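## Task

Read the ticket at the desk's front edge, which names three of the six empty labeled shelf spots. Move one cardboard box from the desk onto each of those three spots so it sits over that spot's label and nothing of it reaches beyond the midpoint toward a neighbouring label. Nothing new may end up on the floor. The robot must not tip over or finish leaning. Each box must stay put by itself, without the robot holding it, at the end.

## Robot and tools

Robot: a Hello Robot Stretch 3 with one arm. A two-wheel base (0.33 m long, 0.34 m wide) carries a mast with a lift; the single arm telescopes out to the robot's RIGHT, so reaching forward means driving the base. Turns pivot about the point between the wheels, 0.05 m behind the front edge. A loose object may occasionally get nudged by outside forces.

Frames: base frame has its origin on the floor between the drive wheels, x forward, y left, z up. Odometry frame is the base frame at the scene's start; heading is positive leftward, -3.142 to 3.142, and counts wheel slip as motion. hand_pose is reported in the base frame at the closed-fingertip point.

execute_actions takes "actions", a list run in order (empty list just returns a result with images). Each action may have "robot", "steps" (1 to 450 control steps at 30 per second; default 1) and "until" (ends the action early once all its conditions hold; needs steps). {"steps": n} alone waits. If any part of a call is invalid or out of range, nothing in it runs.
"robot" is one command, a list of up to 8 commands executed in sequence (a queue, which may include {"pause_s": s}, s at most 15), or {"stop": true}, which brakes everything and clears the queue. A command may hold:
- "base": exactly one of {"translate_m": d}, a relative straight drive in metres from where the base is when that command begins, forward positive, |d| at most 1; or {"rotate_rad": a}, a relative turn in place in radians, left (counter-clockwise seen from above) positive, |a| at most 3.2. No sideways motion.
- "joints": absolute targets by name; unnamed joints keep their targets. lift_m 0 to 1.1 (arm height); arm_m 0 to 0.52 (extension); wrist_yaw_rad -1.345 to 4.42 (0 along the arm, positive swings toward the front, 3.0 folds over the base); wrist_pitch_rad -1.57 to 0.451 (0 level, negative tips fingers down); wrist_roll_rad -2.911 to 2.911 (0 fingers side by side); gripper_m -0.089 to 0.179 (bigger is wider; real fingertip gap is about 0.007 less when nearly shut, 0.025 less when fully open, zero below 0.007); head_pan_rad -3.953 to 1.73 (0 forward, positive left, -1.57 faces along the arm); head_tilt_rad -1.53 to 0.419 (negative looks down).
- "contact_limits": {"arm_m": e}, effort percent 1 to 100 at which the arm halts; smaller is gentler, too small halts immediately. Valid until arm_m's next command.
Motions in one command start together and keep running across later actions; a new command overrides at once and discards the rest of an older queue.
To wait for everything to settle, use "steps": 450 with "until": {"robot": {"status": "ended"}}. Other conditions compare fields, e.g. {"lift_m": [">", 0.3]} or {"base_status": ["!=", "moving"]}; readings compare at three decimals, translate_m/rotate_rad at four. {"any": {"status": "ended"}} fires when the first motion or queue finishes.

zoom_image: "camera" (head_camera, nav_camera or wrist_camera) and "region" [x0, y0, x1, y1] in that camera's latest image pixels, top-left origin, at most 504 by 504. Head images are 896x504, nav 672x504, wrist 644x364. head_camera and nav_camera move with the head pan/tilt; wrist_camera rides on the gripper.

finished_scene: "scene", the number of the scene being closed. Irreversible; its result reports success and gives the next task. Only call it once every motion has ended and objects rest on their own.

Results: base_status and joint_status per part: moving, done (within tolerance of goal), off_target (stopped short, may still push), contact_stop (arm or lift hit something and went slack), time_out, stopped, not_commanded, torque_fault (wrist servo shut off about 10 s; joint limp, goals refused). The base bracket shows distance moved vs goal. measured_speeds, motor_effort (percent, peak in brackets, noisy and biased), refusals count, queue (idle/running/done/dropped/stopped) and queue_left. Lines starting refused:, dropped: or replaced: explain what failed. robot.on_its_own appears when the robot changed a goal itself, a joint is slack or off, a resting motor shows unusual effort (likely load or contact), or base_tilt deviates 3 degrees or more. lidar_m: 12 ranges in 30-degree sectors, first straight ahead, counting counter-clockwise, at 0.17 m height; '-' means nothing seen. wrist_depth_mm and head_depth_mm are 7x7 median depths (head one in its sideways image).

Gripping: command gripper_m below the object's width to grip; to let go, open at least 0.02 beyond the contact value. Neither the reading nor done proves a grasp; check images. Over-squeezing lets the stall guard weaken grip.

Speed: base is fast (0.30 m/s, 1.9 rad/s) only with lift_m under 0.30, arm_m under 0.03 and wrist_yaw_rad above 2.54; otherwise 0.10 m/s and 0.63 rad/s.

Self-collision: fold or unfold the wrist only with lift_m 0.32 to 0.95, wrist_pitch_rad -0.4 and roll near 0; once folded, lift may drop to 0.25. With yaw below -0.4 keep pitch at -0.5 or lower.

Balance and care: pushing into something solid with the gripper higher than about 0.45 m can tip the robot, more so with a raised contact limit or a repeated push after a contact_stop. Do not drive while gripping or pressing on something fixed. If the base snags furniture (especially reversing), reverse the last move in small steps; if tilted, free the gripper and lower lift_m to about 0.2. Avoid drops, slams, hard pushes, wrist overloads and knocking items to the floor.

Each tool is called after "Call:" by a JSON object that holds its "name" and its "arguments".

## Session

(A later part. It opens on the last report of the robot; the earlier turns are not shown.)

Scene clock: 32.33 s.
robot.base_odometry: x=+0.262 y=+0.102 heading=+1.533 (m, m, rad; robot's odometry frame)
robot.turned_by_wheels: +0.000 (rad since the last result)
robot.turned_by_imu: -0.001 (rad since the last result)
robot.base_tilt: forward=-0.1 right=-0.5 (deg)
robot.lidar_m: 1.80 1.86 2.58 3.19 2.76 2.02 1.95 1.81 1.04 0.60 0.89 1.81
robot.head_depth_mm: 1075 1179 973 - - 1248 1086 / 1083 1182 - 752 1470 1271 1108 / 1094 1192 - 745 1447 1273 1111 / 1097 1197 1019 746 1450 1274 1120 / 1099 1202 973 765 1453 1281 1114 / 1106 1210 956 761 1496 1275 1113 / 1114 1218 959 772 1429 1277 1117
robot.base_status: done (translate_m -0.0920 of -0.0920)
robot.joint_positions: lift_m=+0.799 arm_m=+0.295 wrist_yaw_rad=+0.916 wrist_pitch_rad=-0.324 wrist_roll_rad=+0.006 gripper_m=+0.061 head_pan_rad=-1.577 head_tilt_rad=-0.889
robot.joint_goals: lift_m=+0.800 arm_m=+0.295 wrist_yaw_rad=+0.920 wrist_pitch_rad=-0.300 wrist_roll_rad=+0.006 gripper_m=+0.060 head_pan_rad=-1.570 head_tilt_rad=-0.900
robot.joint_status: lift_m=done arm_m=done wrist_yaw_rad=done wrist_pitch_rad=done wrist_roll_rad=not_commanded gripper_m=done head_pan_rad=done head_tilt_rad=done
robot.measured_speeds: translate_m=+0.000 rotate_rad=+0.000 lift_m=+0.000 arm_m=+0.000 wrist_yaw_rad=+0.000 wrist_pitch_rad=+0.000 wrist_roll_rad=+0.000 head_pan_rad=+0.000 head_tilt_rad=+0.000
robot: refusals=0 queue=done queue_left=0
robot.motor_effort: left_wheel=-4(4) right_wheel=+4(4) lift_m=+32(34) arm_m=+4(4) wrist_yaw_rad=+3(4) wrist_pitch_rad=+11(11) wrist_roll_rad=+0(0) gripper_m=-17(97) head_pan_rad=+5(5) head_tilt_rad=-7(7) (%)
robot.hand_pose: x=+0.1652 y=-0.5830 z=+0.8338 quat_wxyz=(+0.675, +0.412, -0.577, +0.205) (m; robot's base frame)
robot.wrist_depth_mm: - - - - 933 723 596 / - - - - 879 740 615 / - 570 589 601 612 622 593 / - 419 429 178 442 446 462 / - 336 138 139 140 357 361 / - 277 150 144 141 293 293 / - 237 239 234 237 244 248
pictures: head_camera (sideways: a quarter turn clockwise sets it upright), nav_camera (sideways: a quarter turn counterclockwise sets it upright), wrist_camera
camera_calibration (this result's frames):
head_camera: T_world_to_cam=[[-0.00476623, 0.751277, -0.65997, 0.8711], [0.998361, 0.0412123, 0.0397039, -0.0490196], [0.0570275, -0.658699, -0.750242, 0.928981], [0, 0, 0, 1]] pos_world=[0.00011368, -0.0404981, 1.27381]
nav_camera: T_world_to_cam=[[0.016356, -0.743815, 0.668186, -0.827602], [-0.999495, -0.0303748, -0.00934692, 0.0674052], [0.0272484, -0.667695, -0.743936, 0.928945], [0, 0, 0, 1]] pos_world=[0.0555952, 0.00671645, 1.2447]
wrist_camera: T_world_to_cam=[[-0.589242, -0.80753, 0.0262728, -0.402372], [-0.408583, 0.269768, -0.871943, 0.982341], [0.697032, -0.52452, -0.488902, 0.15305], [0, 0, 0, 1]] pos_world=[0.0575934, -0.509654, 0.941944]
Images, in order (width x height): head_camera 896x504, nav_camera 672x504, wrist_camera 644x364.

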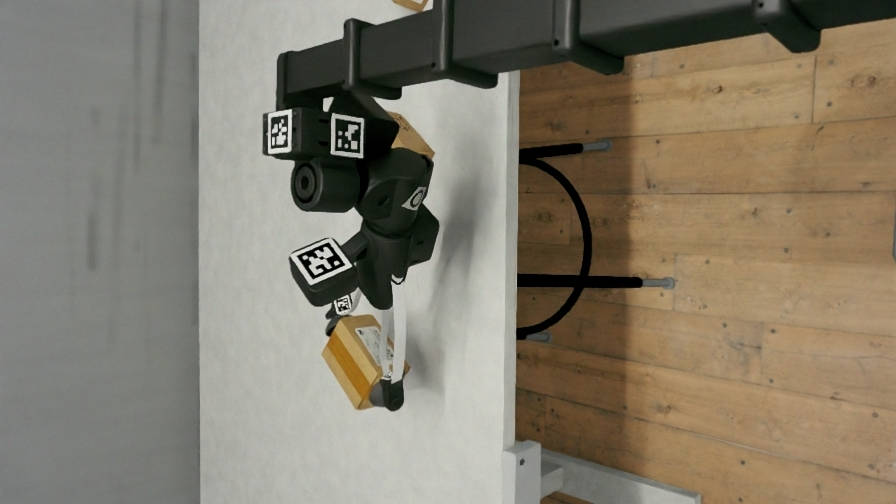

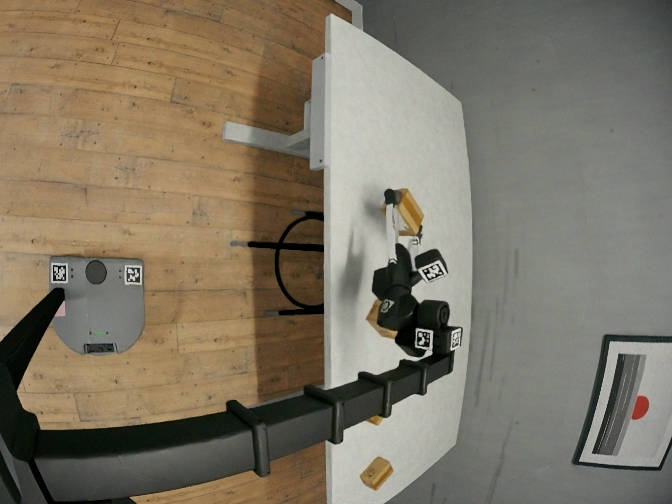

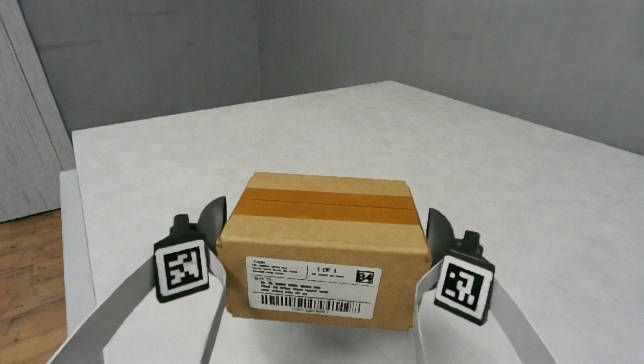

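Call:
{"name": "execute_actions", "arguments": {"actions": [{"robot":[{"joints":{"lift_m":0.82,"arm_m":0.0,"wrist_yaw_rad":2.62,"wrist_pitch_rad":-0.4,"head_pan_rad":0.42,"head_tilt_rad":-0.4}},{"base":{"rotate_rad":1.57},"joints":{"lift_m":0.285}}],"steps":450,"until":{"robot":{"status":"ended"}}},{"robot":{"base":{"translate_m":1.0}},"steps":300,"until":{"robot":{"translate_m":[">",0.5]}}},{"robot":{"base":{"translate_m":0.9}},"steps":300,"until":{"robot":{"status":"ended"}}}]}}

Call:
{"name": "execute_actions", "arguments": {"actions": [{"robot":{"joints":{"head_pan_rad":-0.5}},"steps":100,"until":{"robot":{"status":"ended"}}}]}}

Scene clock: 48.07 s.
robot.base_odometry: x=-1.140 y=+0.156 heading=+3.103 (m, m, rad; robot's odometry frame)
robot.turned_by_wheels: +1.570 (rad since the last result)
robot.turned_by_imu: +1.566 (rad since the last result)
robot.base_tilt: forward=+0.1 right=-0.6 (deg)
robot.lidar_m: 1.79 1.88 2.01 1.95 2.03 2.31 2.28 2.27 1.88 1.82 1.84 1.94
robot.head_depth_mm: 1750 1840 1967 2088 2224 1832 1422 / 1817 1940 2050 2188 2337 1808 1424 / 1935 2050 2178 2250 2249 1807 1422 / 2040 2156 2265 2408 2358 1799 1419 / 2163 2303 2381 2469 2420 1808 1419 / 2299 2449 2657 2894 2471 1802 1423 / 2303 2429 2536 2619 2484 1811 1413
robot.base_status: done (translate_m +0.9000 of +0.9000)
robot.joint_positions: lift_m=+0.285 arm_m=+0.000 wrist_yaw_rad=+2.617 wrist_pitch_rad=-0.423 wrist_roll_rad=+0.006 gripper_m=+0.061 head_pan_rad=+0.413 head_tilt_rad=-0.408
robot.joint_goals: lift_m=+0.285 arm_m=+0.000 wrist_yaw_rad=+2.620 wrist_pitch_rad=-0.400 wrist_roll_rad=+0.006 gripper_m=+0.060 head_pan_rad=+0.420 head_tilt_rad=-0.400
robot.joint_status: lift_m=done arm_m=done wrist_yaw_rad=done wrist_pitch_rad=done wrist_roll_rad=not_commanded gripper_m=done head_pan_rad=done head_tilt_rad=done
robot.measured_speeds: translate_m=+0.000 rotate_rad=+0.000 lift_m=+0.000 arm_m=+0.000 wrist_yaw_rad=+0.000 wrist_pitch_rad=+0.000 wrist_roll_rad=+0.000 head_pan_rad=+0.000 head_tilt_rad=+0.000
robot: refusals=0 queue=done queue_left=0
robot.motor_effort: left_wheel=-5(12) right_wheel=+4(9) lift_m=+15(33) arm_m=-3(3) wrist_yaw_rad=+2(4) wrist_pitch_rad=+11(13) wrist_roll_rad=+0(0) gripper_m=-17(18) head_pan_rad=+5(54) head_tilt_rad=+5(42) (%)
robot.hand_pose: x=+0.0909 y=+0.0484 z=+0.2970 quat_wxyz=(+0.323, +0.708, -0.037, +0.627) (m; robot's base frame)
robot.wrist_depth_mm: - - - - - - - / - - - - - - - / 886 884 906 905 924 963 956 / 697 687 700 178 728 725 741 / 591 567 138 139 141 597 602 / - 499 147 144 141 508 508 / - - 419 420 423 434 437
pictures: head_camera (sideways: a quarter turn clockwise sets it upright), nav_camera (sideways: a quarter turn counterclockwise sets it upright), wrist_camera
camera_calibration (this result's frames):
head_camera: T_world_to_cam=[[-0.32633, -0.153172, -0.932763, 1.22872], [-0.455837, 0.889963, 0.0133322, -0.00583282], [0.828083, 0.429539, -0.360243, 0.416896], [0, 0, 0, 1]] pos_world=[0.0530834, 0.0143229, 1.29636]
nav_camera: T_world_to_cam=[[0.312098, 0.159539, 0.936559, -1.17931], [0.434654, -0.900557, 0.00856236, 0.0353413], [0.84479, 0.404407, -0.350406, 0.411974], [0, 0, 0, 1]] pos_world=[0.00466707, 0.0533674, 1.24855]
wrist_camera: T_world_to_cam=[[0.878208, -0.477688, 0.0237604, -0.0707194], [-0.256663, -0.51262, -0.819357, 0.322068], [0.403577, 0.713467, -0.572792, 0.265308], [0, 0, 0, 1]] pos_world=[0.0376976, -0.0579717, 0.417535]
Images, in order (width x height): head_camera 896x504, nav_camera 672x504, wrist_camera 644x364.

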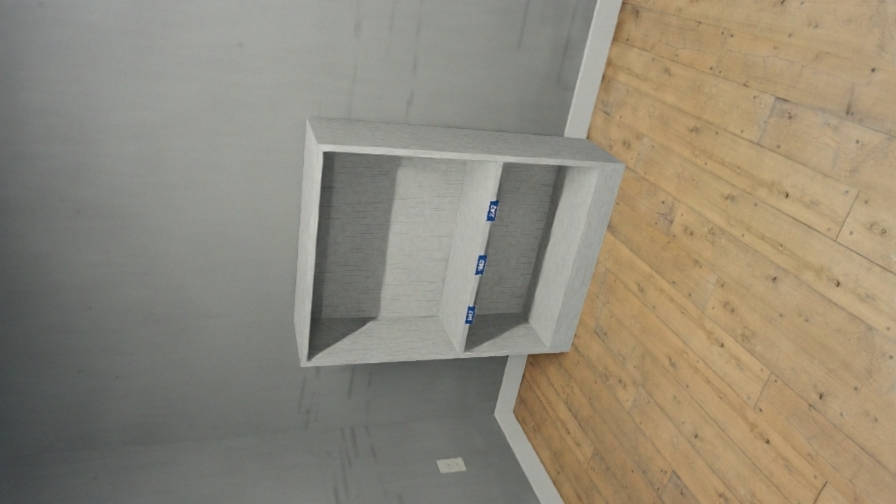

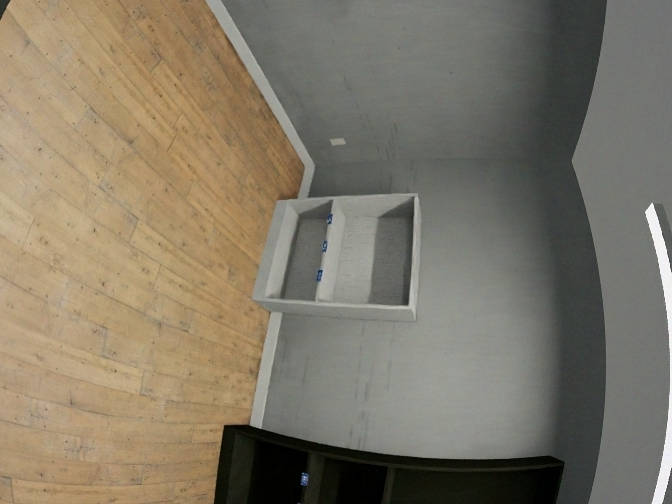

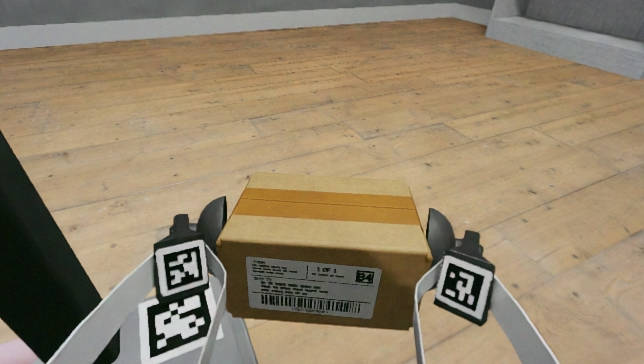

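Scene clock: 49.13 s.
robot.base_odometry: x=-1.140 y=+0.156 heading=+3.103 (m, m, rad; robot's odometry frame)
robot.turned_by_wheels: +0.000 (rad since the last result)
robot.turned_by_imu: +0.000 (rad since the last result)
robot.base_tilt: forward=+0.1 right=-0.6 (deg)
robot.lidar_m: 1.79 1.87 2.03 1.95 2.02 2.31 2.27 2.28 1.88 1.82 1.84 1.93
robot.head_depth_mm: 2235 2362 2485 2501 1999 1828 1420 / 2188 2369 2555 2765 2325 1831 1426 / 1923 2029 2223 2321 2390 1805 1426 / 1905 2061 2198 2364 2319 1820 1415 / 1831 1933 2064 2223 2258 1816 1419 / 1757 1868 1971 2083 2214 1805 1422 / 1693 1820 1967 2108 2216 1812 1405
robot.base_status: done (translate_m +0.9000 of +0.9000)
robot.joint_positions: lift_m=+0.285 arm_m=+0.000 wrist_yaw_rad=+2.617 wrist_pitch_rad=-0.423 wrist_roll_rad=+0.006 gripper_m=+0.061 head_pan_rad=-0.493 head_tilt_rad=-0.408
robot.joint_goals: lift_m=+0.285 arm_m=+0.000 wrist_yaw_rad=+2.620 wrist_pitch_rad=-0.400 wrist_roll_rad=+0.006 gripper_m=+0.060 head_pan_rad=-0.500 head_tilt_rad=-0.400
robot.joint_status: lift_m=done arm_m=done wrist_yaw_rad=done wrist_pitch_rad=done wrist_roll_rad=not_commanded gripper_m=done head_pan_rad=done head_tilt_rad=done
robot.measured_speeds: translate_m=+0.000 rotate_rad=+0.000 lift_m=+0.000 arm_m=+0.000 wrist_yaw_rad=+0.000 wrist_pitch_rad=+0.000 wrist_roll_rad=+0.000 head_pan_rad=+0.000 head_tilt_rad=+0.000
robot: refusals=0 queue=done queue_left=0
robot.motor_effort: left_wheel=-5(5) right_wheel=+4(4) lift_m=+15(15) arm_m=-3(4) wrist_yaw_rad=+2(2) wrist_pitch_rad=+11(11) wrist_roll_rad=+0(0) gripper_m=-17(17) head_pan_rad=-5(51) head_tilt_rad=+5(5) (%)
robot.hand_pose: x=+0.0909 y=+0.0484 z=+0.2970 quat_wxyz=(+0.323, +0.708, -0.037, +0.627) (m; robot's base frame)
robot.wrist_depth_mm: - - - - - - - / - - - - - - - / 882 890 916 914 921 940 972 / 682 695 702 177 713 731 741 / 589 580 138 139 141 605 595 / - 512 147 144 141 511 506 / - - 415 419 421 438 439
pictures: head_camera (sideways: a quarter turn clockwise sets it upright), nav_camera (sideways: a quarter turn counterclockwise sets it upright), wrist_camera
camera_calibration (this result's frames):
head_camera: T_world_to_cam=[[-0.321891, 0.162292, -0.932763, 1.22869], [0.419088, 0.907848, 0.0133322, -0.0111699], [0.848971, -0.386619, -0.360243, 0.416769], [0, 0, 0, 1]] pos_world=[0.0463612, -0.0281357, 1.29636]
nav_camera: T_world_to_cam=[[0.31812, -0.147164, 0.936559, -1.17935], [-0.440495, -0.897714, 0.00856236, 0.0406797], [0.839502, -0.415273, -0.350406, 0.412006], [0, 0, 0, 1]] pos_world=[0.047213, 0.0340567, 1.24855]
wrist_camera: T_world_to_cam=[[0.878208, -0.477688, 0.0237605, -0.0707195], [-0.256663, -0.51262, -0.819356, 0.322068], [0.403577, 0.713467, -0.572792, 0.265308], [0, 0, 0, 1]] pos_world=[0.0376975, -0.0579716, 0.417535]
Images, in order (width x height): head_camera 896x504, nav_camera 672x504, wrist_camera 644x364.

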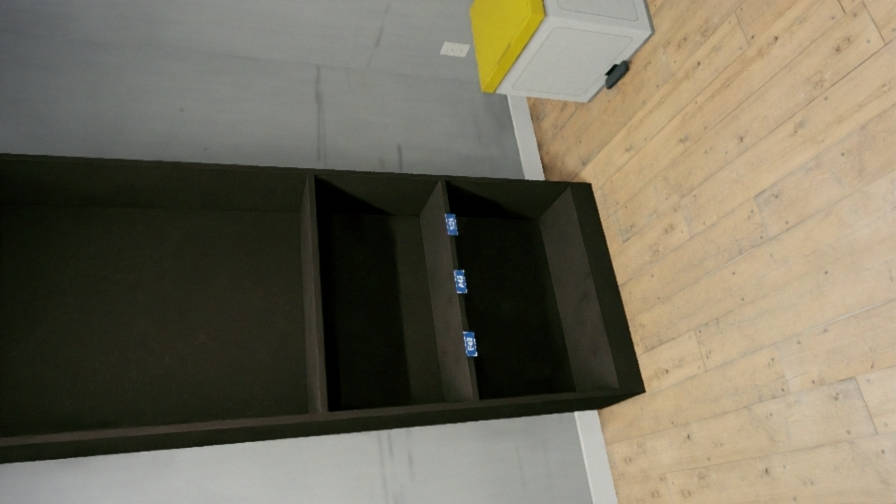

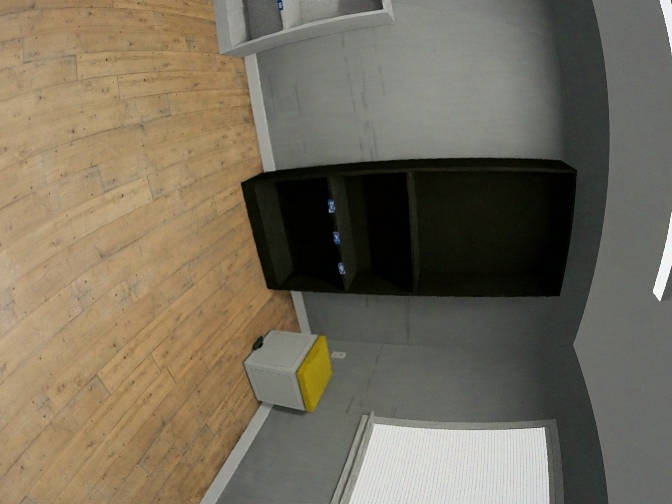

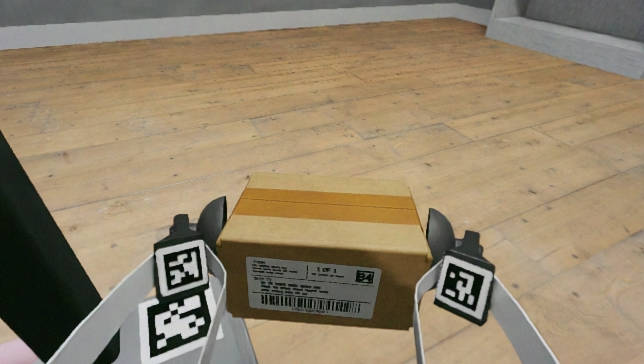

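Call:
{"name": "zoom_image", "arguments": {"camera": "head_camera", "region": [410, 200, 510, 370]}}

Region (410, 200, 510, 370) of head_camera's 896x504 image, scaled by 2.965, with more detail than that image has; it fills the left 296 columns of this view, and the rest is white.

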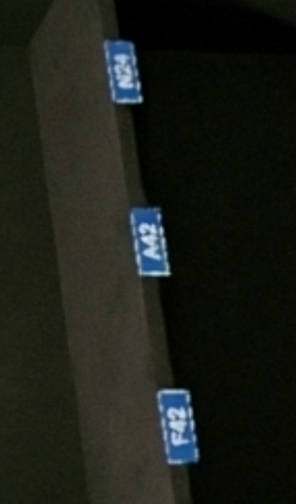

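Call:
{"name": "execute_actions", "arguments": {"actions": [{"robot":{"base":{"rotate_rad":0.569},"joints":{"head_pan_rad":-1.57,"head_tilt_rad":-0.9}},"steps":300,"until":{"robot":{"base_status":["!=","moving"]}}},{"robot":{"base":{"translate_m":1.0}},"steps":300,"until":{"robot":{"translate_m":[">",0.48]}}},{"robot":[{"base":{"translate_m":0.96}},{"base":{"rotate_rad":1.0}},{"joints":{"lift_m":0.36}},{"joints":{"lift_m":0.51,"wrist_yaw_rad":0,"wrist_pitch_rad":-0.3}}],"steps":450,"until":{"robot":{"status":"ended"}}}]}}

Scene clock: 63.73 s.
robot.base_odometry: x=-2.386 y=-0.573 heading=-1.612 (m, m, rad; robot's odometry frame)
robot.turned_by_wheels: +1.569 (rad since the last result)
robot.turned_by_imu: +1.562 (rad since the last result)
robot.base_tilt: forward=+0.1 right=-0.6 (deg)
robot.lidar_m: 1.17 1.22 1.66 3.42 3.34 2.69 2.13 1.22 0.60 0.73 0.81 0.81
robot.head_depth_mm: 682 599 690 1131 1437 1272 1129 / 691 805 927 1030 1196 1260 1166 / 697 810 964 1072 1298 1245 - / 698 818 976 1083 1312 1250 1108 / 702 825 982 1094 1302 1262 1119 / 706 834 989 1099 1312 1276 1122 / 710 840 1002 1100 1288 1281 1124
robot.base_status: done (rotate_rad +0.9998 of +1.0000)
robot.joint_positions: lift_m=+0.509 arm_m=+0.000 wrist_yaw_rad=+0.004 wrist_pitch_rad=-0.332 wrist_roll_rad=+0.006 gripper_m=+0.061 head_pan_rad=-1.563 head_tilt_rad=-0.890
robot.joint_goals: lift_m=+0.510 arm_m=+0.000 wrist_yaw_rad=+0.000 wrist_pitch_rad=-0.300 wrist_roll_rad=+0.006 gripper_m=+0.060 head_pan_rad=-1.570 head_tilt_rad=-0.900
robot.joint_status: lift_m=done arm_m=done wrist_yaw_rad=done wrist_pitch_rad=done wrist_roll_rad=not_commanded gripper_m=done head_pan_rad=done head_tilt_rad=done
robot.measured_speeds: translate_m=+0.000 rotate_rad=+0.000 lift_m=+0.000 arm_m=+0.000 wrist_yaw_rad=+0.000 wrist_pitch_rad=+0.000 wrist_roll_rad=+0.000 head_pan_rad=+0.000 head_tilt_rad=+0.000
robot: refusals=0 queue=done queue_left=0
robot.motor_effort: left_wheel=-4(13) right_wheel=+3(10) lift_m=+32(34) arm_m=-3(3) wrist_yaw_rad=-3(5) wrist_pitch_rad=+15(15) wrist_roll_rad=+0(0) gripper_m=-17(17) head_pan_rad=-4(52) head_tilt_rad=-7(45) (%)
robot.hand_pose: x=-0.0206 y=-0.3796 z=+0.5419 quat_wxyz=(+0.696, +0.118, -0.699, -0.116) (m; robot's base frame)
robot.wrist_depth_mm: 558 564 544 535 526 352 541 / 594 583 582 574 559 341 575 / 414 423 435 444 455 394 636 / 679 721 371 177 363 424 686 / 706 785 138 139 141 752 754 / 666 689 150 144 141 813 799 / 605 586 589 579 559 718 739
pictures: head_camera (sideways: a quarter turn clockwise sets it upright), nav_camera (sideways: a quarter turn counterclockwise sets it upright), wrist_camera
camera_calibration (this result's frames):
head_camera: T_world_to_cam=[[-0.0148857, 0.751315, -0.659776, 0.870909], [0.997716, 0.0546448, 0.0397161, -0.0490315], [0.0658926, -0.657678, -0.750412, 0.929148], [0, 0, 0, 1]] pos_world=[0.000659621, -0.0405678, 1.2738]
nav_camera: T_world_to_cam=[[0.026374, -0.743699, 0.667994, -0.827413], [-0.998995, -0.0438314, -0.0093563, 0.0674144], [0.0362374, -0.667076, -0.744108, 0.929114], [0, 0, 0, 1]] pos_world=[0.0555002, 0.00739722, 1.2447]
wrist_camera: T_world_to_cam=[[-0.999255, -0.0284268, 0.0260843, -0.0524592], [-0.0367456, 0.495208, -0.867997, 0.688152], [0.0117573, -0.868309, -0.495884, 0.105683], [0, 0, 0, 1]] pos_world=[-0.0283761, -0.250504, 0.651089]
Images, in order (width x height): head_camera 896x504, nav_camera 672x504, wrist_camera 644x364.

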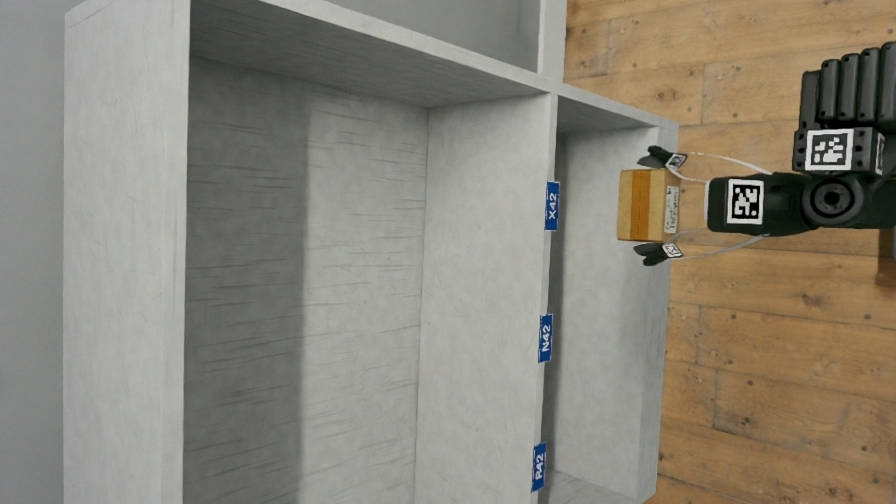

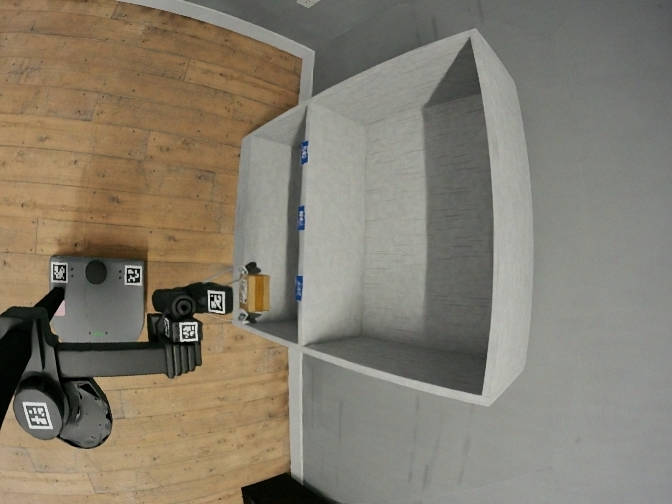

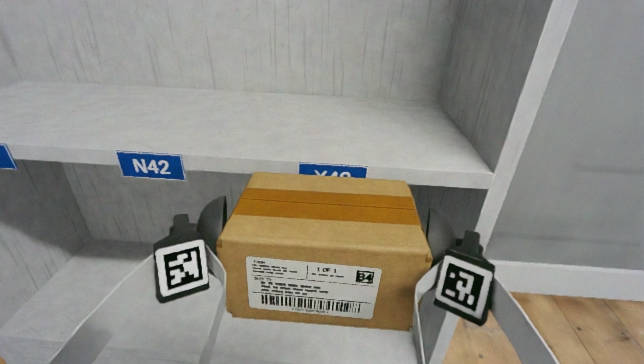

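Call:
{"name": "execute_actions", "arguments": {"actions": [{"robot":[{"base":{"translate_m":0.006},"joints":{"arm_m":0.27,"lift_m":0.525}},{"joints":{"lift_m":0.495}}],"steps":450,"until":{"robot":{"status":"ended"}}}]}}

Scene clock: 67.97 s.
robot.base_odometry: x=-2.386 y=-0.579 heading=-1.612 (m, m, rad; robot's odometry frame)
robot.turned_by_wheels: +0.000 (rad since the last result)
robot.turned_by_imu: -0.001 (rad since the last result)
robot.base_tilt: forward=+0.1 right=-0.7 (deg)
robot.lidar_m: 1.17 1.21 1.65 3.43 3.35 2.70 2.14 1.22 0.61 0.75 0.81 0.81
robot.head_depth_mm: 684 618 711 1137 1421 1267 1106 / 688 801 941 1027 983 1246 - / 694 810 958 1081 - 1240 1110 / 698 818 970 1090 1300 1246 1116 / 704 824 983 1096 1302 1266 1118 / 709 829 994 1104 1310 1278 1119 / 713 838 1003 1096 1288 1281 1120
robot.base_status: done (translate_m +0.0060 of +0.0060)
robot.joint_positions: lift_m=+0.495 arm_m=+0.270 wrist_yaw_rad=+0.002 wrist_pitch_rad=-0.332 wrist_roll_rad=+0.006 gripper_m=+0.061 head_pan_rad=-1.563 head_tilt_rad=-0.890
robot.joint_goals: lift_m=+0.495 arm_m=+0.270 wrist_yaw_rad=+0.000 wrist_pitch_rad=-0.300 wrist_roll_rad=+0.006 gripper_m=+0.060 head_pan_rad=-1.570 head_tilt_rad=-0.900
robot.joint_status: lift_m=done arm_m=done wrist_yaw_rad=done wrist_pitch_rad=done wrist_roll_rad=not_commanded gripper_m=done head_pan_rad=done head_tilt_rad=done
robot.measured_speeds: translate_m=+0.000 rotate_rad=+0.000 lift_m=+0.000 arm_m=+0.000 wrist_yaw_rad=+0.000 wrist_pitch_rad=+0.000 wrist_roll_rad=+0.000 head_pan_rad=+0.000 head_tilt_rad=+0.000
robot: refusals=0 queue=done queue_left=0
robot.motor_effort: left_wheel=-4(8) right_wheel=+4(7) lift_m=+14(32) arm_m=+4(4) wrist_yaw_rad=-2(3) wrist_pitch_rad=+15(15) wrist_roll_rad=+0(0) gripper_m=-17(17) head_pan_rad=-3(3) head_tilt_rad=-7(7) (%)
robot.hand_pose: x=-0.0209 y=-0.6491 z=+0.5279 quat_wxyz=(+0.696, +0.118, -0.699, -0.117) (m; robot's base frame)
robot.wrist_depth_mm: 303 299 292 289 283 278 227 / 329 322 317 311 306 298 223 / 353 346 344 338 329 316 221 / 282 287 290 177 304 292 216 / 226 229 137 139 141 242 215 / 188 189 150 144 141 199 193 / 165 162 163 160 162 168 170
pictures: head_camera (sideways: a quarter turn clockwise sets it upright), nav_camera (sideways: a quarter turn counterclockwise sets it upright), wrist_camera
camera_calibration (this result's frames):
head_camera: T_world_to_cam=[[-0.0148841, 0.751315, -0.659776, 0.870909], [0.997716, 0.0546426, 0.0397161, -0.0490315], [0.0658912, -0.657678, -0.750412, 0.929148], [0, 0, 0, 1]] pos_world=[0.000659534, -0.0405678, 1.2738]
nav_camera: T_world_to_cam=[[0.0263724, -0.743699, 0.667994, -0.827413], [-0.998995, -0.0438293, -0.00935629, 0.0674144], [0.036236, -0.667076, -0.744108, 0.929113], [0, 0, 0, 1]] pos_world=[0.0555002, 0.0073971, 1.2447]
wrist_camera: T_world_to_cam=[[-0.9993, -0.0268026, 0.0260877, -0.0590855], [-0.0359422, 0.49514, -0.868069, 0.809526], [0.0103494, -0.868399, -0.495757, -0.13539], [0, 0, 0, 1]] pos_world=[-0.0285468, -0.519985, 0.637145]
Images, in order (width x height): head_camera 896x504, nav_camera 672x504, wrist_camera 644x364.

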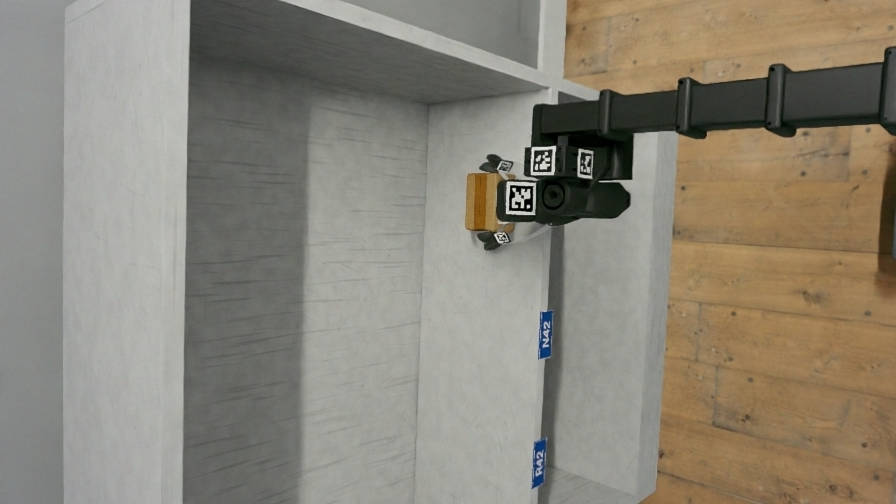

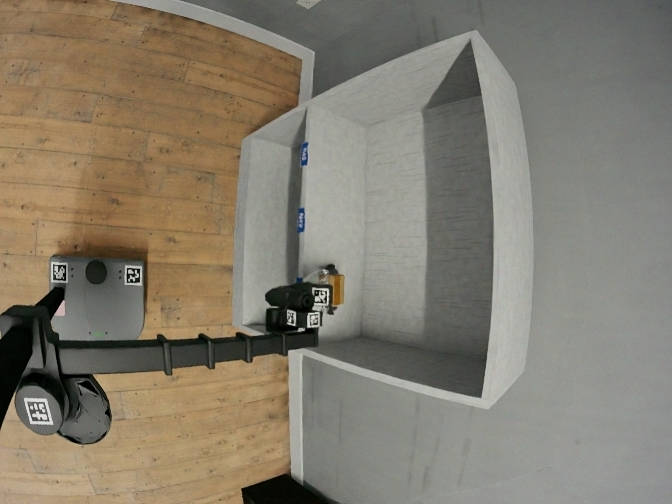

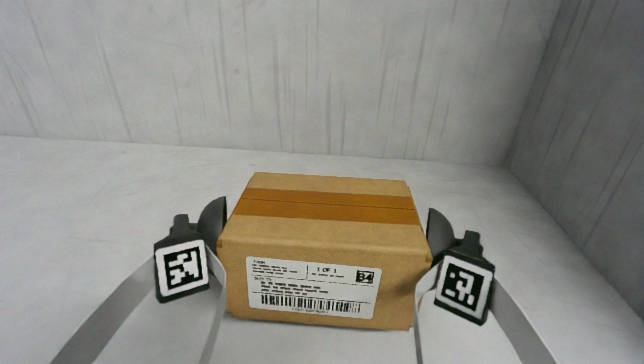

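Call:
{"name": "execute_actions", "arguments": {"actions": [{"robot":[{"joints":{"lift_m":0.484}},{"joints":{"gripper_m":0.13}},{"joints":{"arm_m":0.0,"lift_m":0.5}}],"steps":450,"until":{"robot":{"status":"ended"}}}]}}

Call:
{"name": "execute_actions", "arguments": {"actions": [{"robot":[{"joints":{"wrist_yaw_rad":2.62,"wrist_pitch_rad":-0.4,"lift_m":0.34,"gripper_m":0.08}},{"base":{"rotate_rad":1.779},"joints":{"lift_m":0.285}}],"steps":450,"until":{"robot":{"status":"ended"}}},{"robot":{"base":{"translate_m":1.0}},"steps":300,"until":{"robot":{"translate_m":[">",0.7]}}},{"robot":{"base":{"translate_m":1.0}},"steps":300,"until":{"robot":{"translate_m":[">",0.7]}}},{"robot":{"base":{"translate_m":1.0}},"steps":300,"until":{"robot":{"translate_m":[">",0.3]}}},{"robot":[{"base":{"translate_m":0.965}},{"base":{"rotate_rad":1.366}},{"joints":{"lift_m":0.79,"wrist_yaw_rad":1.5}},{"joints":{"wrist_yaw_rad":0.92,"wrist_pitch_rad":-0.3,"gripper_m":0.17,"arm_m":0.325}}],"steps":450,"until":{"robot":{"status":"ended"}}}]}}

Scene clock: 73.47 s.
robot.base_odometry: x=-2.386 y=-0.579 heading=-1.612 (m, m, rad; robot's odometry frame)
robot.turned_by_wheels: +0.000 (rad since the last result)
robot.turned_by_imu: -0.002 (rad since the last result)
robot.base_tilt: forward=+0.1 right=-0.7 (deg)
robot.lidar_m: 1.17 1.21 1.65 3.47 3.35 2.70 2.14 1.22 0.61 0.75 0.81 0.81
robot.head_depth_mm: 683 618 711 1132 1442 1261 1122 / 688 806 937 1029 1105 1264 1161 / 693 810 960 1077 1273 1261 - / 698 816 971 1086 1299 1248 1116 / 701 824 983 1093 1298 1268 1116 / 710 831 991 1104 1307 1280 1114 / 710 838 1004 1103 1289 1276 1114
robot.base_status: done (translate_m +0.0060 of +0.0060)
robot.joint_positions: lift_m=+0.499 arm_m=+0.000 wrist_yaw_rad=+0.002 wrist_pitch_rad=-0.323 wrist_roll_rad=+0.006 gripper_m=+0.130 head_pan_rad=-1.563 head_tilt_rad=-0.890
robot.joint_goals: lift_m=+0.500 arm_m=+0.000 wrist_yaw_rad=+0.000 wrist_pitch_rad=-0.300 wrist_roll_rad=+0.006 gripper_m=+0.130 head_pan_rad=-1.570 head_tilt_rad=-0.900
robot.joint_status: lift_m=done arm_m=done wrist_yaw_rad=done wrist_pitch_rad=done wrist_roll_rad=not_commanded gripper_m=done head_pan_rad=done head_tilt_rad=done
robot.measured_speeds: translate_m=+0.000 rotate_rad=+0.000 lift_m=+0.000 arm_m=+0.000 wrist_yaw_rad=+0.000 wrist_pitch_rad=+0.000 wrist_roll_rad=+0.000 head_pan_rad=+0.000 head_tilt_rad=+0.000
robot: refusals=0 queue=done queue_left=0
robot.motor_effort: left_wheel=-5(4) right_wheel=+4(4) lift_m=+31(32) arm_m=-3(4) wrist_yaw_rad=-2(2) wrist_pitch_rad=+10(15) wrist_roll_rad=+0(0) gripper_m=+1(93) head_pan_rad=-4(3) head_tilt_rad=-7(7) (%)
robot.hand_pose: x=-0.0210 y=-0.3806 z=+0.5340 quat_wxyz=(+0.696, +0.114, -0.700, -0.114) (m; robot's base frame)
robot.wrist_depth_mm: 557 555 548 533 520 358 534 / 597 578 574 559 555 352 583 / 401 411 417 395 436 379 623 / 682 714 692 369 486 369 679 / 679 764 774 760 708 743 745 / 663 652 690 697 682 - 787 / 591 583 582 602 580 693 735
pictures: head_camera (sideways: a quarter turn clockwise sets it upright), nav_camera (sideways: a quarter turn counterclockwise sets it upright), wrist_camera
camera_calibration (this result's frames):
head_camera: T_world_to_cam=[[-0.014884, 0.751315, -0.659776, 0.870909], [0.997716, 0.0546425, 0.0397161, -0.0490315], [0.0658911, -0.657678, -0.750412, 0.929148], [0, 0, 0, 1]] pos_world=[0.000659529, -0.0405678, 1.2738]
nav_camera: T_world_to_cam=[[0.0263723, -0.743699, 0.667994, -0.827413], [-0.998995, -0.0438292, -0.0093563, 0.0674144], [0.0362359, -0.667076, -0.744108, 0.929113], [0, 0, 0, 1]] pos_world=[0.0555002, 0.0073971, 1.2447]
wrist_camera: T_world_to_cam=[[-0.999304, -0.0264661, 0.0263054, -0.0520573], [-0.0358741, 0.487363, -0.872462, 0.681246], [0.0102704, -0.872798, -0.487973, 0.0950044], [0, 0, 0, 1]] pos_world=[-0.0285577, -0.250472, 0.642091]
Images, in order (width x height): head_camera 896x504, nav_camera 672x504, wrist_camera 644x364.

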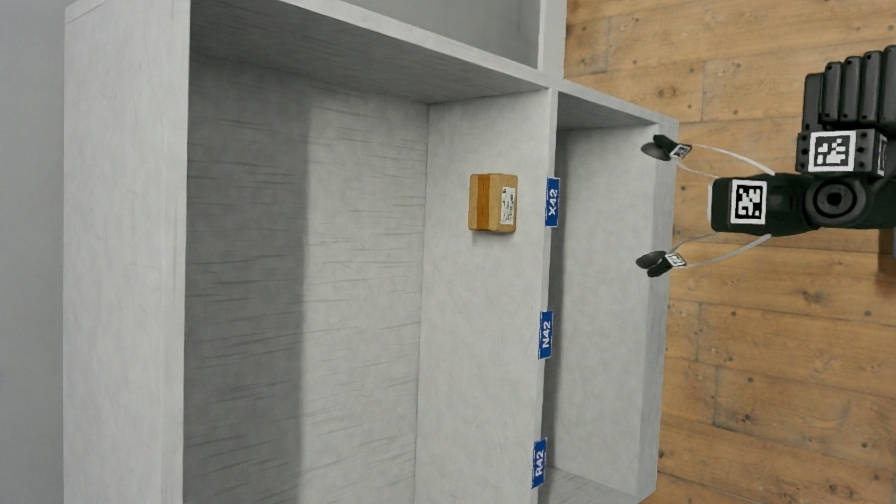

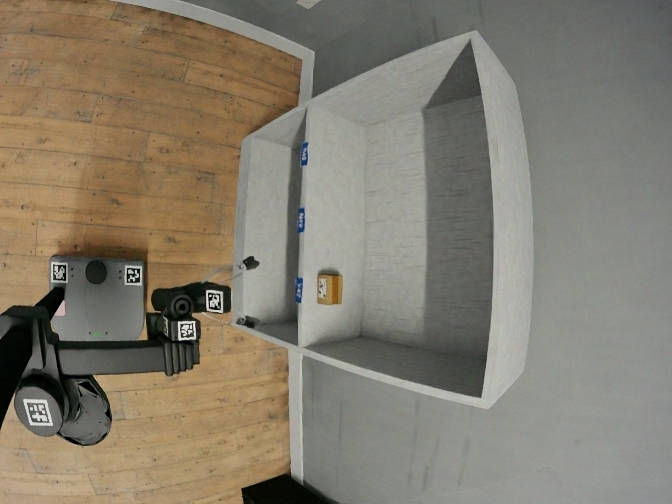

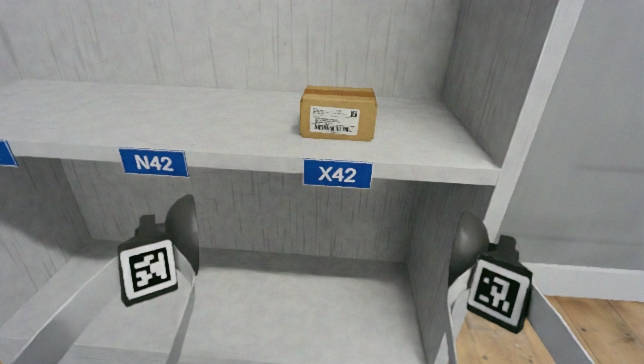

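Scene clock: 99.77 s.
robot.base_odometry: x=+0.260 y=-0.134 heading=+1.533 (m, m, rad; robot's odometry frame)
robot.turned_by_wheels: +3.145 (rad since the last result)
robot.turned_by_imu: +3.131 (rad since the last result)
robot.base_tilt: forward=+0.1 right=-0.6 (deg)
robot.lidar_m: 2.04 2.11 2.92 3.22 2.43 1.77 1.71 1.76 0.90 0.73 0.68 1.13
robot.head_depth_mm: 1071 1178 973 - - 1255 1103 / 1074 1193 - 743 1475 1272 1107 / 1079 1188 1015 744 1485 1262 1111 / 1091 1197 1027 744 1460 1271 1116 / 1096 1202 953 760 1480 1271 1119 / 1101 1207 952 768 1442 1283 1115 / 1120 1202 961 772 1493 1279 1115
robot.base_status: done (rotate_rad +1.3658 of +1.3660)
robot.joint_positions: lift_m=+0.789 arm_m=+0.321 wrist_yaw_rad=+0.922 wrist_pitch_rad=-0.323 wrist_roll_rad=+0.006 gripper_m=+0.170 head_pan_rad=-1.563 head_tilt_rad=-0.890
robot.joint_goals: lift_m=+0.790 arm_m=+0.325 wrist_yaw_rad=+0.920 wrist_pitch_rad=-0.300 wrist_roll_rad=+0.006 gripper_m=+0.170 head_pan_rad=-1.570 head_tilt_rad=-0.900
robot.joint_status: lift_m=done arm_m=moving wrist_yaw_rad=moving wrist_pitch_rad=moving wrist_roll_rad=not_commanded gripper_m=done head_pan_rad=done head_tilt_rad=done
robot.measured_speeds: translate_m=+0.000 rotate_rad=+0.000 lift_m=+0.000 arm_m=+0.033 wrist_yaw_rad=+0.000 wrist_pitch_rad=+0.000 wrist_roll_rad=+0.000 head_pan_rad=+0.000 head_tilt_rad=+0.000
robot: refusals=0 queue=running queue_left=0
robot.motor_effort: left_wheel=-4(14) right_wheel=+3(11) lift_m=+31(33) arm_m=+4(3) wrist_yaw_rad=-1(4) wrist_pitch_rad=+10(10) wrist_roll_rad=+0(0) gripper_m=+1(97) head_pan_rad=-4(4) head_tilt_rad=-7(7) (%)
robot.hand_pose: x=+0.1660 y=-0.6087 z=+0.8241 quat_wxyz=(+0.674, +0.413, -0.576, +0.207) (m; robot's base frame)
robot.wrist_depth_mm: - - - - 875 690 566 / - - 900 907 852 713 586 / 629 554 562 569 583 603 576 / 423 402 413 413 428 434 441 / - 334 325 328 336 351 346 / - 257 268 208 257 276 283 / 232 227 229 176 183 231 234
pictures: head_camera (sideways: a quarter turn clockwise sets it upright), nav_camera (sideways: a quarter turn counterclockwise sets it upright), wrist_camera
camera_calibration (this result's frames):
head_camera: T_world_to_cam=[[-0.014794, 0.751361, -0.659725, 0.870842], [0.997722, 0.05452, 0.0397193, -0.0490357], [0.0658117, -0.657635, -0.750456, 0.929206], [0, 0, 0, 1]] pos_world=[0.000654641, -0.0405653, 1.27379]
nav_camera: T_world_to_cam=[[0.0262832, -0.743748, 0.667943, -0.827347], [-0.999, -0.0437085, -0.00935876, 0.0674176], [0.0361554, -0.66703, -0.744153, 0.929173], [0, 0, 0, 1]] pos_world=[0.0555011, 0.00739504, 1.2447]
wrist_camera: T_world_to_cam=[[-0.584867, -0.810702, 0.0263092, -0.425058], [-0.409219, 0.266908, -0.872525, 0.980026], [0.700336, -0.521078, -0.48786, 0.134897], [0, 0, 0, 1]] pos_world=[0.0579691, -0.535881, 0.932091]
Images, in order (width x height): head_camera 896x504, nav_camera 672x504, wrist_camera 644x364.

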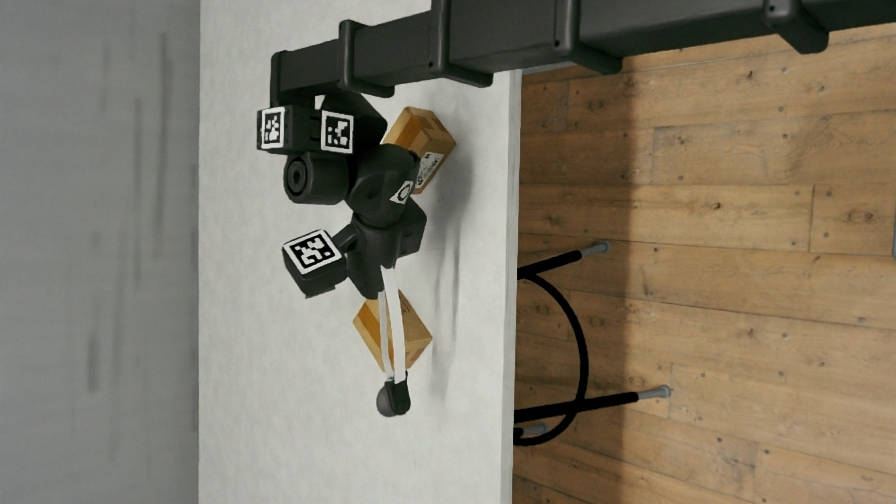

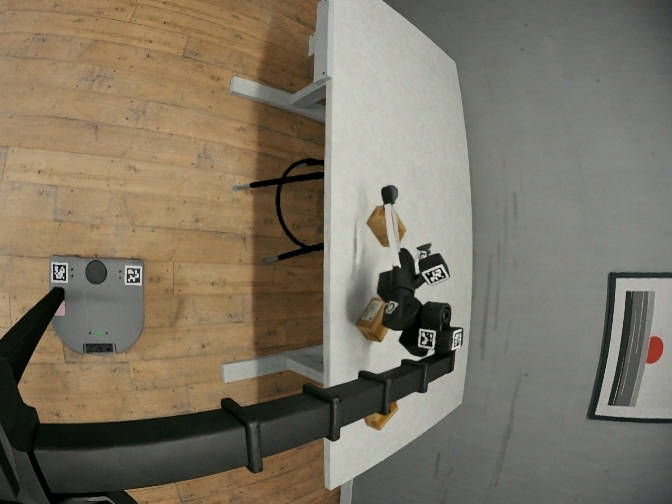

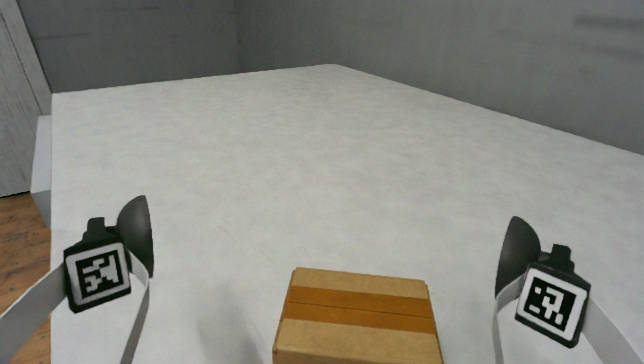

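Call:
{"name": "execute_actions", "arguments": {"actions": [{"robot":[{"base":{"translate_m":-0.012},"joints":{"arm_m":0.335,"lift_m":0.77}},{"joints":{"lift_m":0.718}},{"joints":{"gripper_m":0.06}},{"joints":{"lift_m":0.8}},{"joints":{"lift_m":0.82,"arm_m":0.0,"wrist_yaw_rad":2.62,"wrist_pitch_rad":-0.4}}],"steps":450,"until":{"robot":{"status":"ended"}}}]}}

Scene clock: 108.77 s.
robot.base_odometry: x=+0.259 y=-0.146 heading=+1.533 (m, m, rad; robot's odometry frame)
robot.turned_by_wheels: +0.000 (rad since the last result)
robot.turned_by_imu: -0.002 (rad since the last result)
robot.base_tilt: forward=+0.1 right=-0.5 (deg)
robot.lidar_m: 2.05 2.11 2.93 3.20 2.41 1.76 1.69 1.76 0.90 0.73 0.68 1.14
robot.head_depth_mm: 1061 1183 944 760 1421 - 1086 / 1070 1187 943 744 1483 - 1109 / 1082 1187 946 743 1505 - 1090 / 1091 1205 951 767 1513 1223 - / 1099 1203 957 768 1491 1278 1139 / 1109 1213 958 772 1447 1282 1115 / 1115 1216 961 772 1491 1275 1117
robot.base_status: done (translate_m -0.0120 of -0.0120)
robot.joint_positions: lift_m=+0.819 arm_m=+0.000 wrist_yaw_rad=+2.617 wrist_pitch_rad=-0.421 wrist_roll_rad=+0.006 gripper_m=+0.061 head_pan_rad=-1.563 head_tilt_rad=-0.890
robot.joint_goals: lift_m=+0.820 arm_m=+0.000 wrist_yaw_rad=+2.620 wrist_pitch_rad=-0.400 wrist_roll_rad=+0.006 gripper_m=+0.060 head_pan_rad=-1.570 head_tilt_rad=-0.900
robot.joint_status: lift_m=done arm_m=done wrist_yaw_rad=done wrist_pitch_rad=done wrist_roll_rad=not_commanded gripper_m=done head_pan_rad=done head_tilt_rad=done
robot.measured_speeds: translate_m=+0.000 rotate_rad=+0.000 lift_m=+0.000 arm_m=+0.000 wrist_yaw_rad=+0.000 wrist_pitch_rad=+0.000 wrist_roll_rad=+0.000 head_pan_rad=+0.000 head_tilt_rad=+0.000
robot: refusals=0 queue=done queue_left=0
robot.motor_effort: left_wheel=-4(10) right_wheel=+3(5) lift_m=+32(34) arm_m=-3(3) wrist_yaw_rad=+2(3) wrist_pitch_rad=+10(12) wrist_roll_rad=+0(0) gripper_m=-18(97) head_pan_rad=-3(2) head_tilt_rad=-7(7) (%)
robot.hand_pose: x=+0.0911 y=+0.0486 z=+0.8316 quat_wxyz=(+0.322, +0.708, -0.038, +0.628) (m; robot's base frame)
robot.wrist_depth_mm: - - - - - - - / - - - - - - - / - - - - - - - / - - - 178 - - - / - - 138 138 140 - - / - - 148 141 136 - - / - 965 956 932 962 - -
pictures: head_camera (sideways: a quarter turn clockwise sets it upright), nav_camera (sideways: a quarter turn counterclockwise sets it upright), wrist_camera
camera_calibration (this result's frames):
head_camera: T_world_to_cam=[[-0.014794, 0.751361, -0.659725, 0.870842], [0.997722, 0.0545198, 0.0397193, -0.0490357], [0.0658117, -0.657635, -0.750457, 0.929206], [0, 0, 0, 1]] pos_world=[0.000654636, -0.0405653, 1.27379]
nav_camera: T_world_to_cam=[[0.0262832, -0.743748, 0.667943, -0.827347], [-0.999, -0.0437084, -0.00935876, 0.0674176], [0.0361553, -0.66703, -0.744153, 0.929173], [0, 0, 0, 1]] pos_world=[0.0555011, 0.00739503, 1.2447]
wrist_camera: T_world_to_cam=[[0.878096, -0.47789, 0.0238329, -0.0835088], [-0.255699, -0.510767, -0.820813, 0.761277], [0.404432, 0.714659, -0.570699, 0.569356], [0, 0, 0, 1]] pos_world=[0.0377207, -0.0579683, 0.951787]
Images, in order (width x height): head_camera 896x504, nav_camera 672x504, wrist_camera 644x364.

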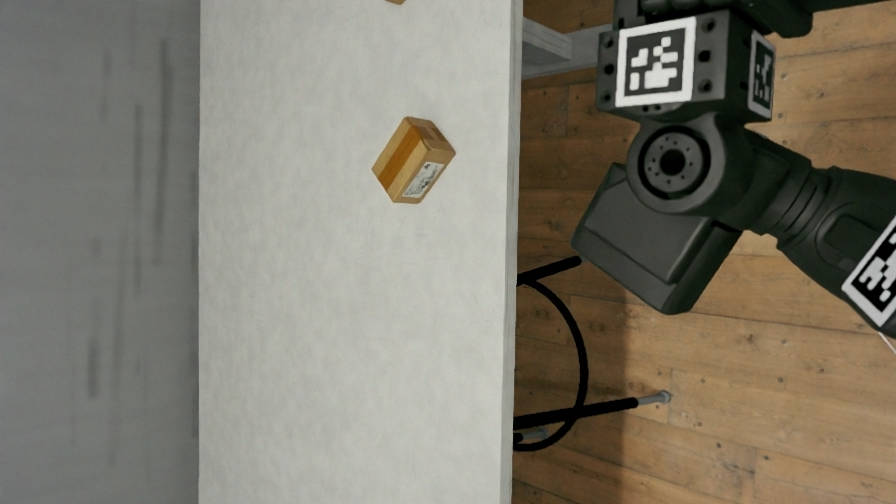

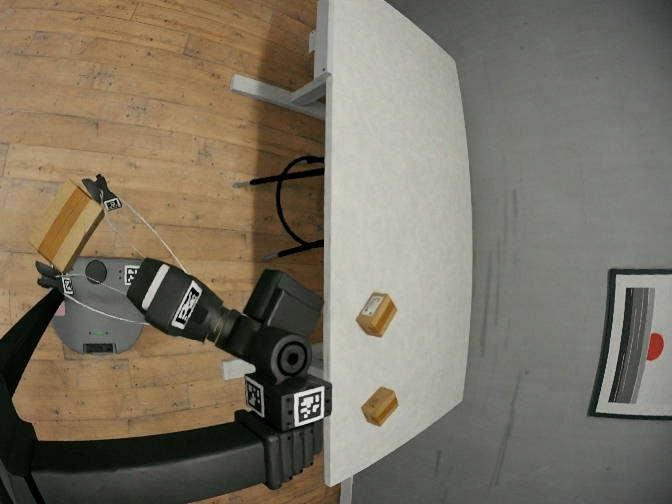

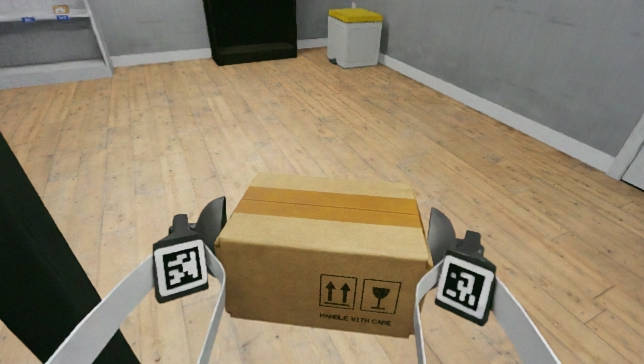

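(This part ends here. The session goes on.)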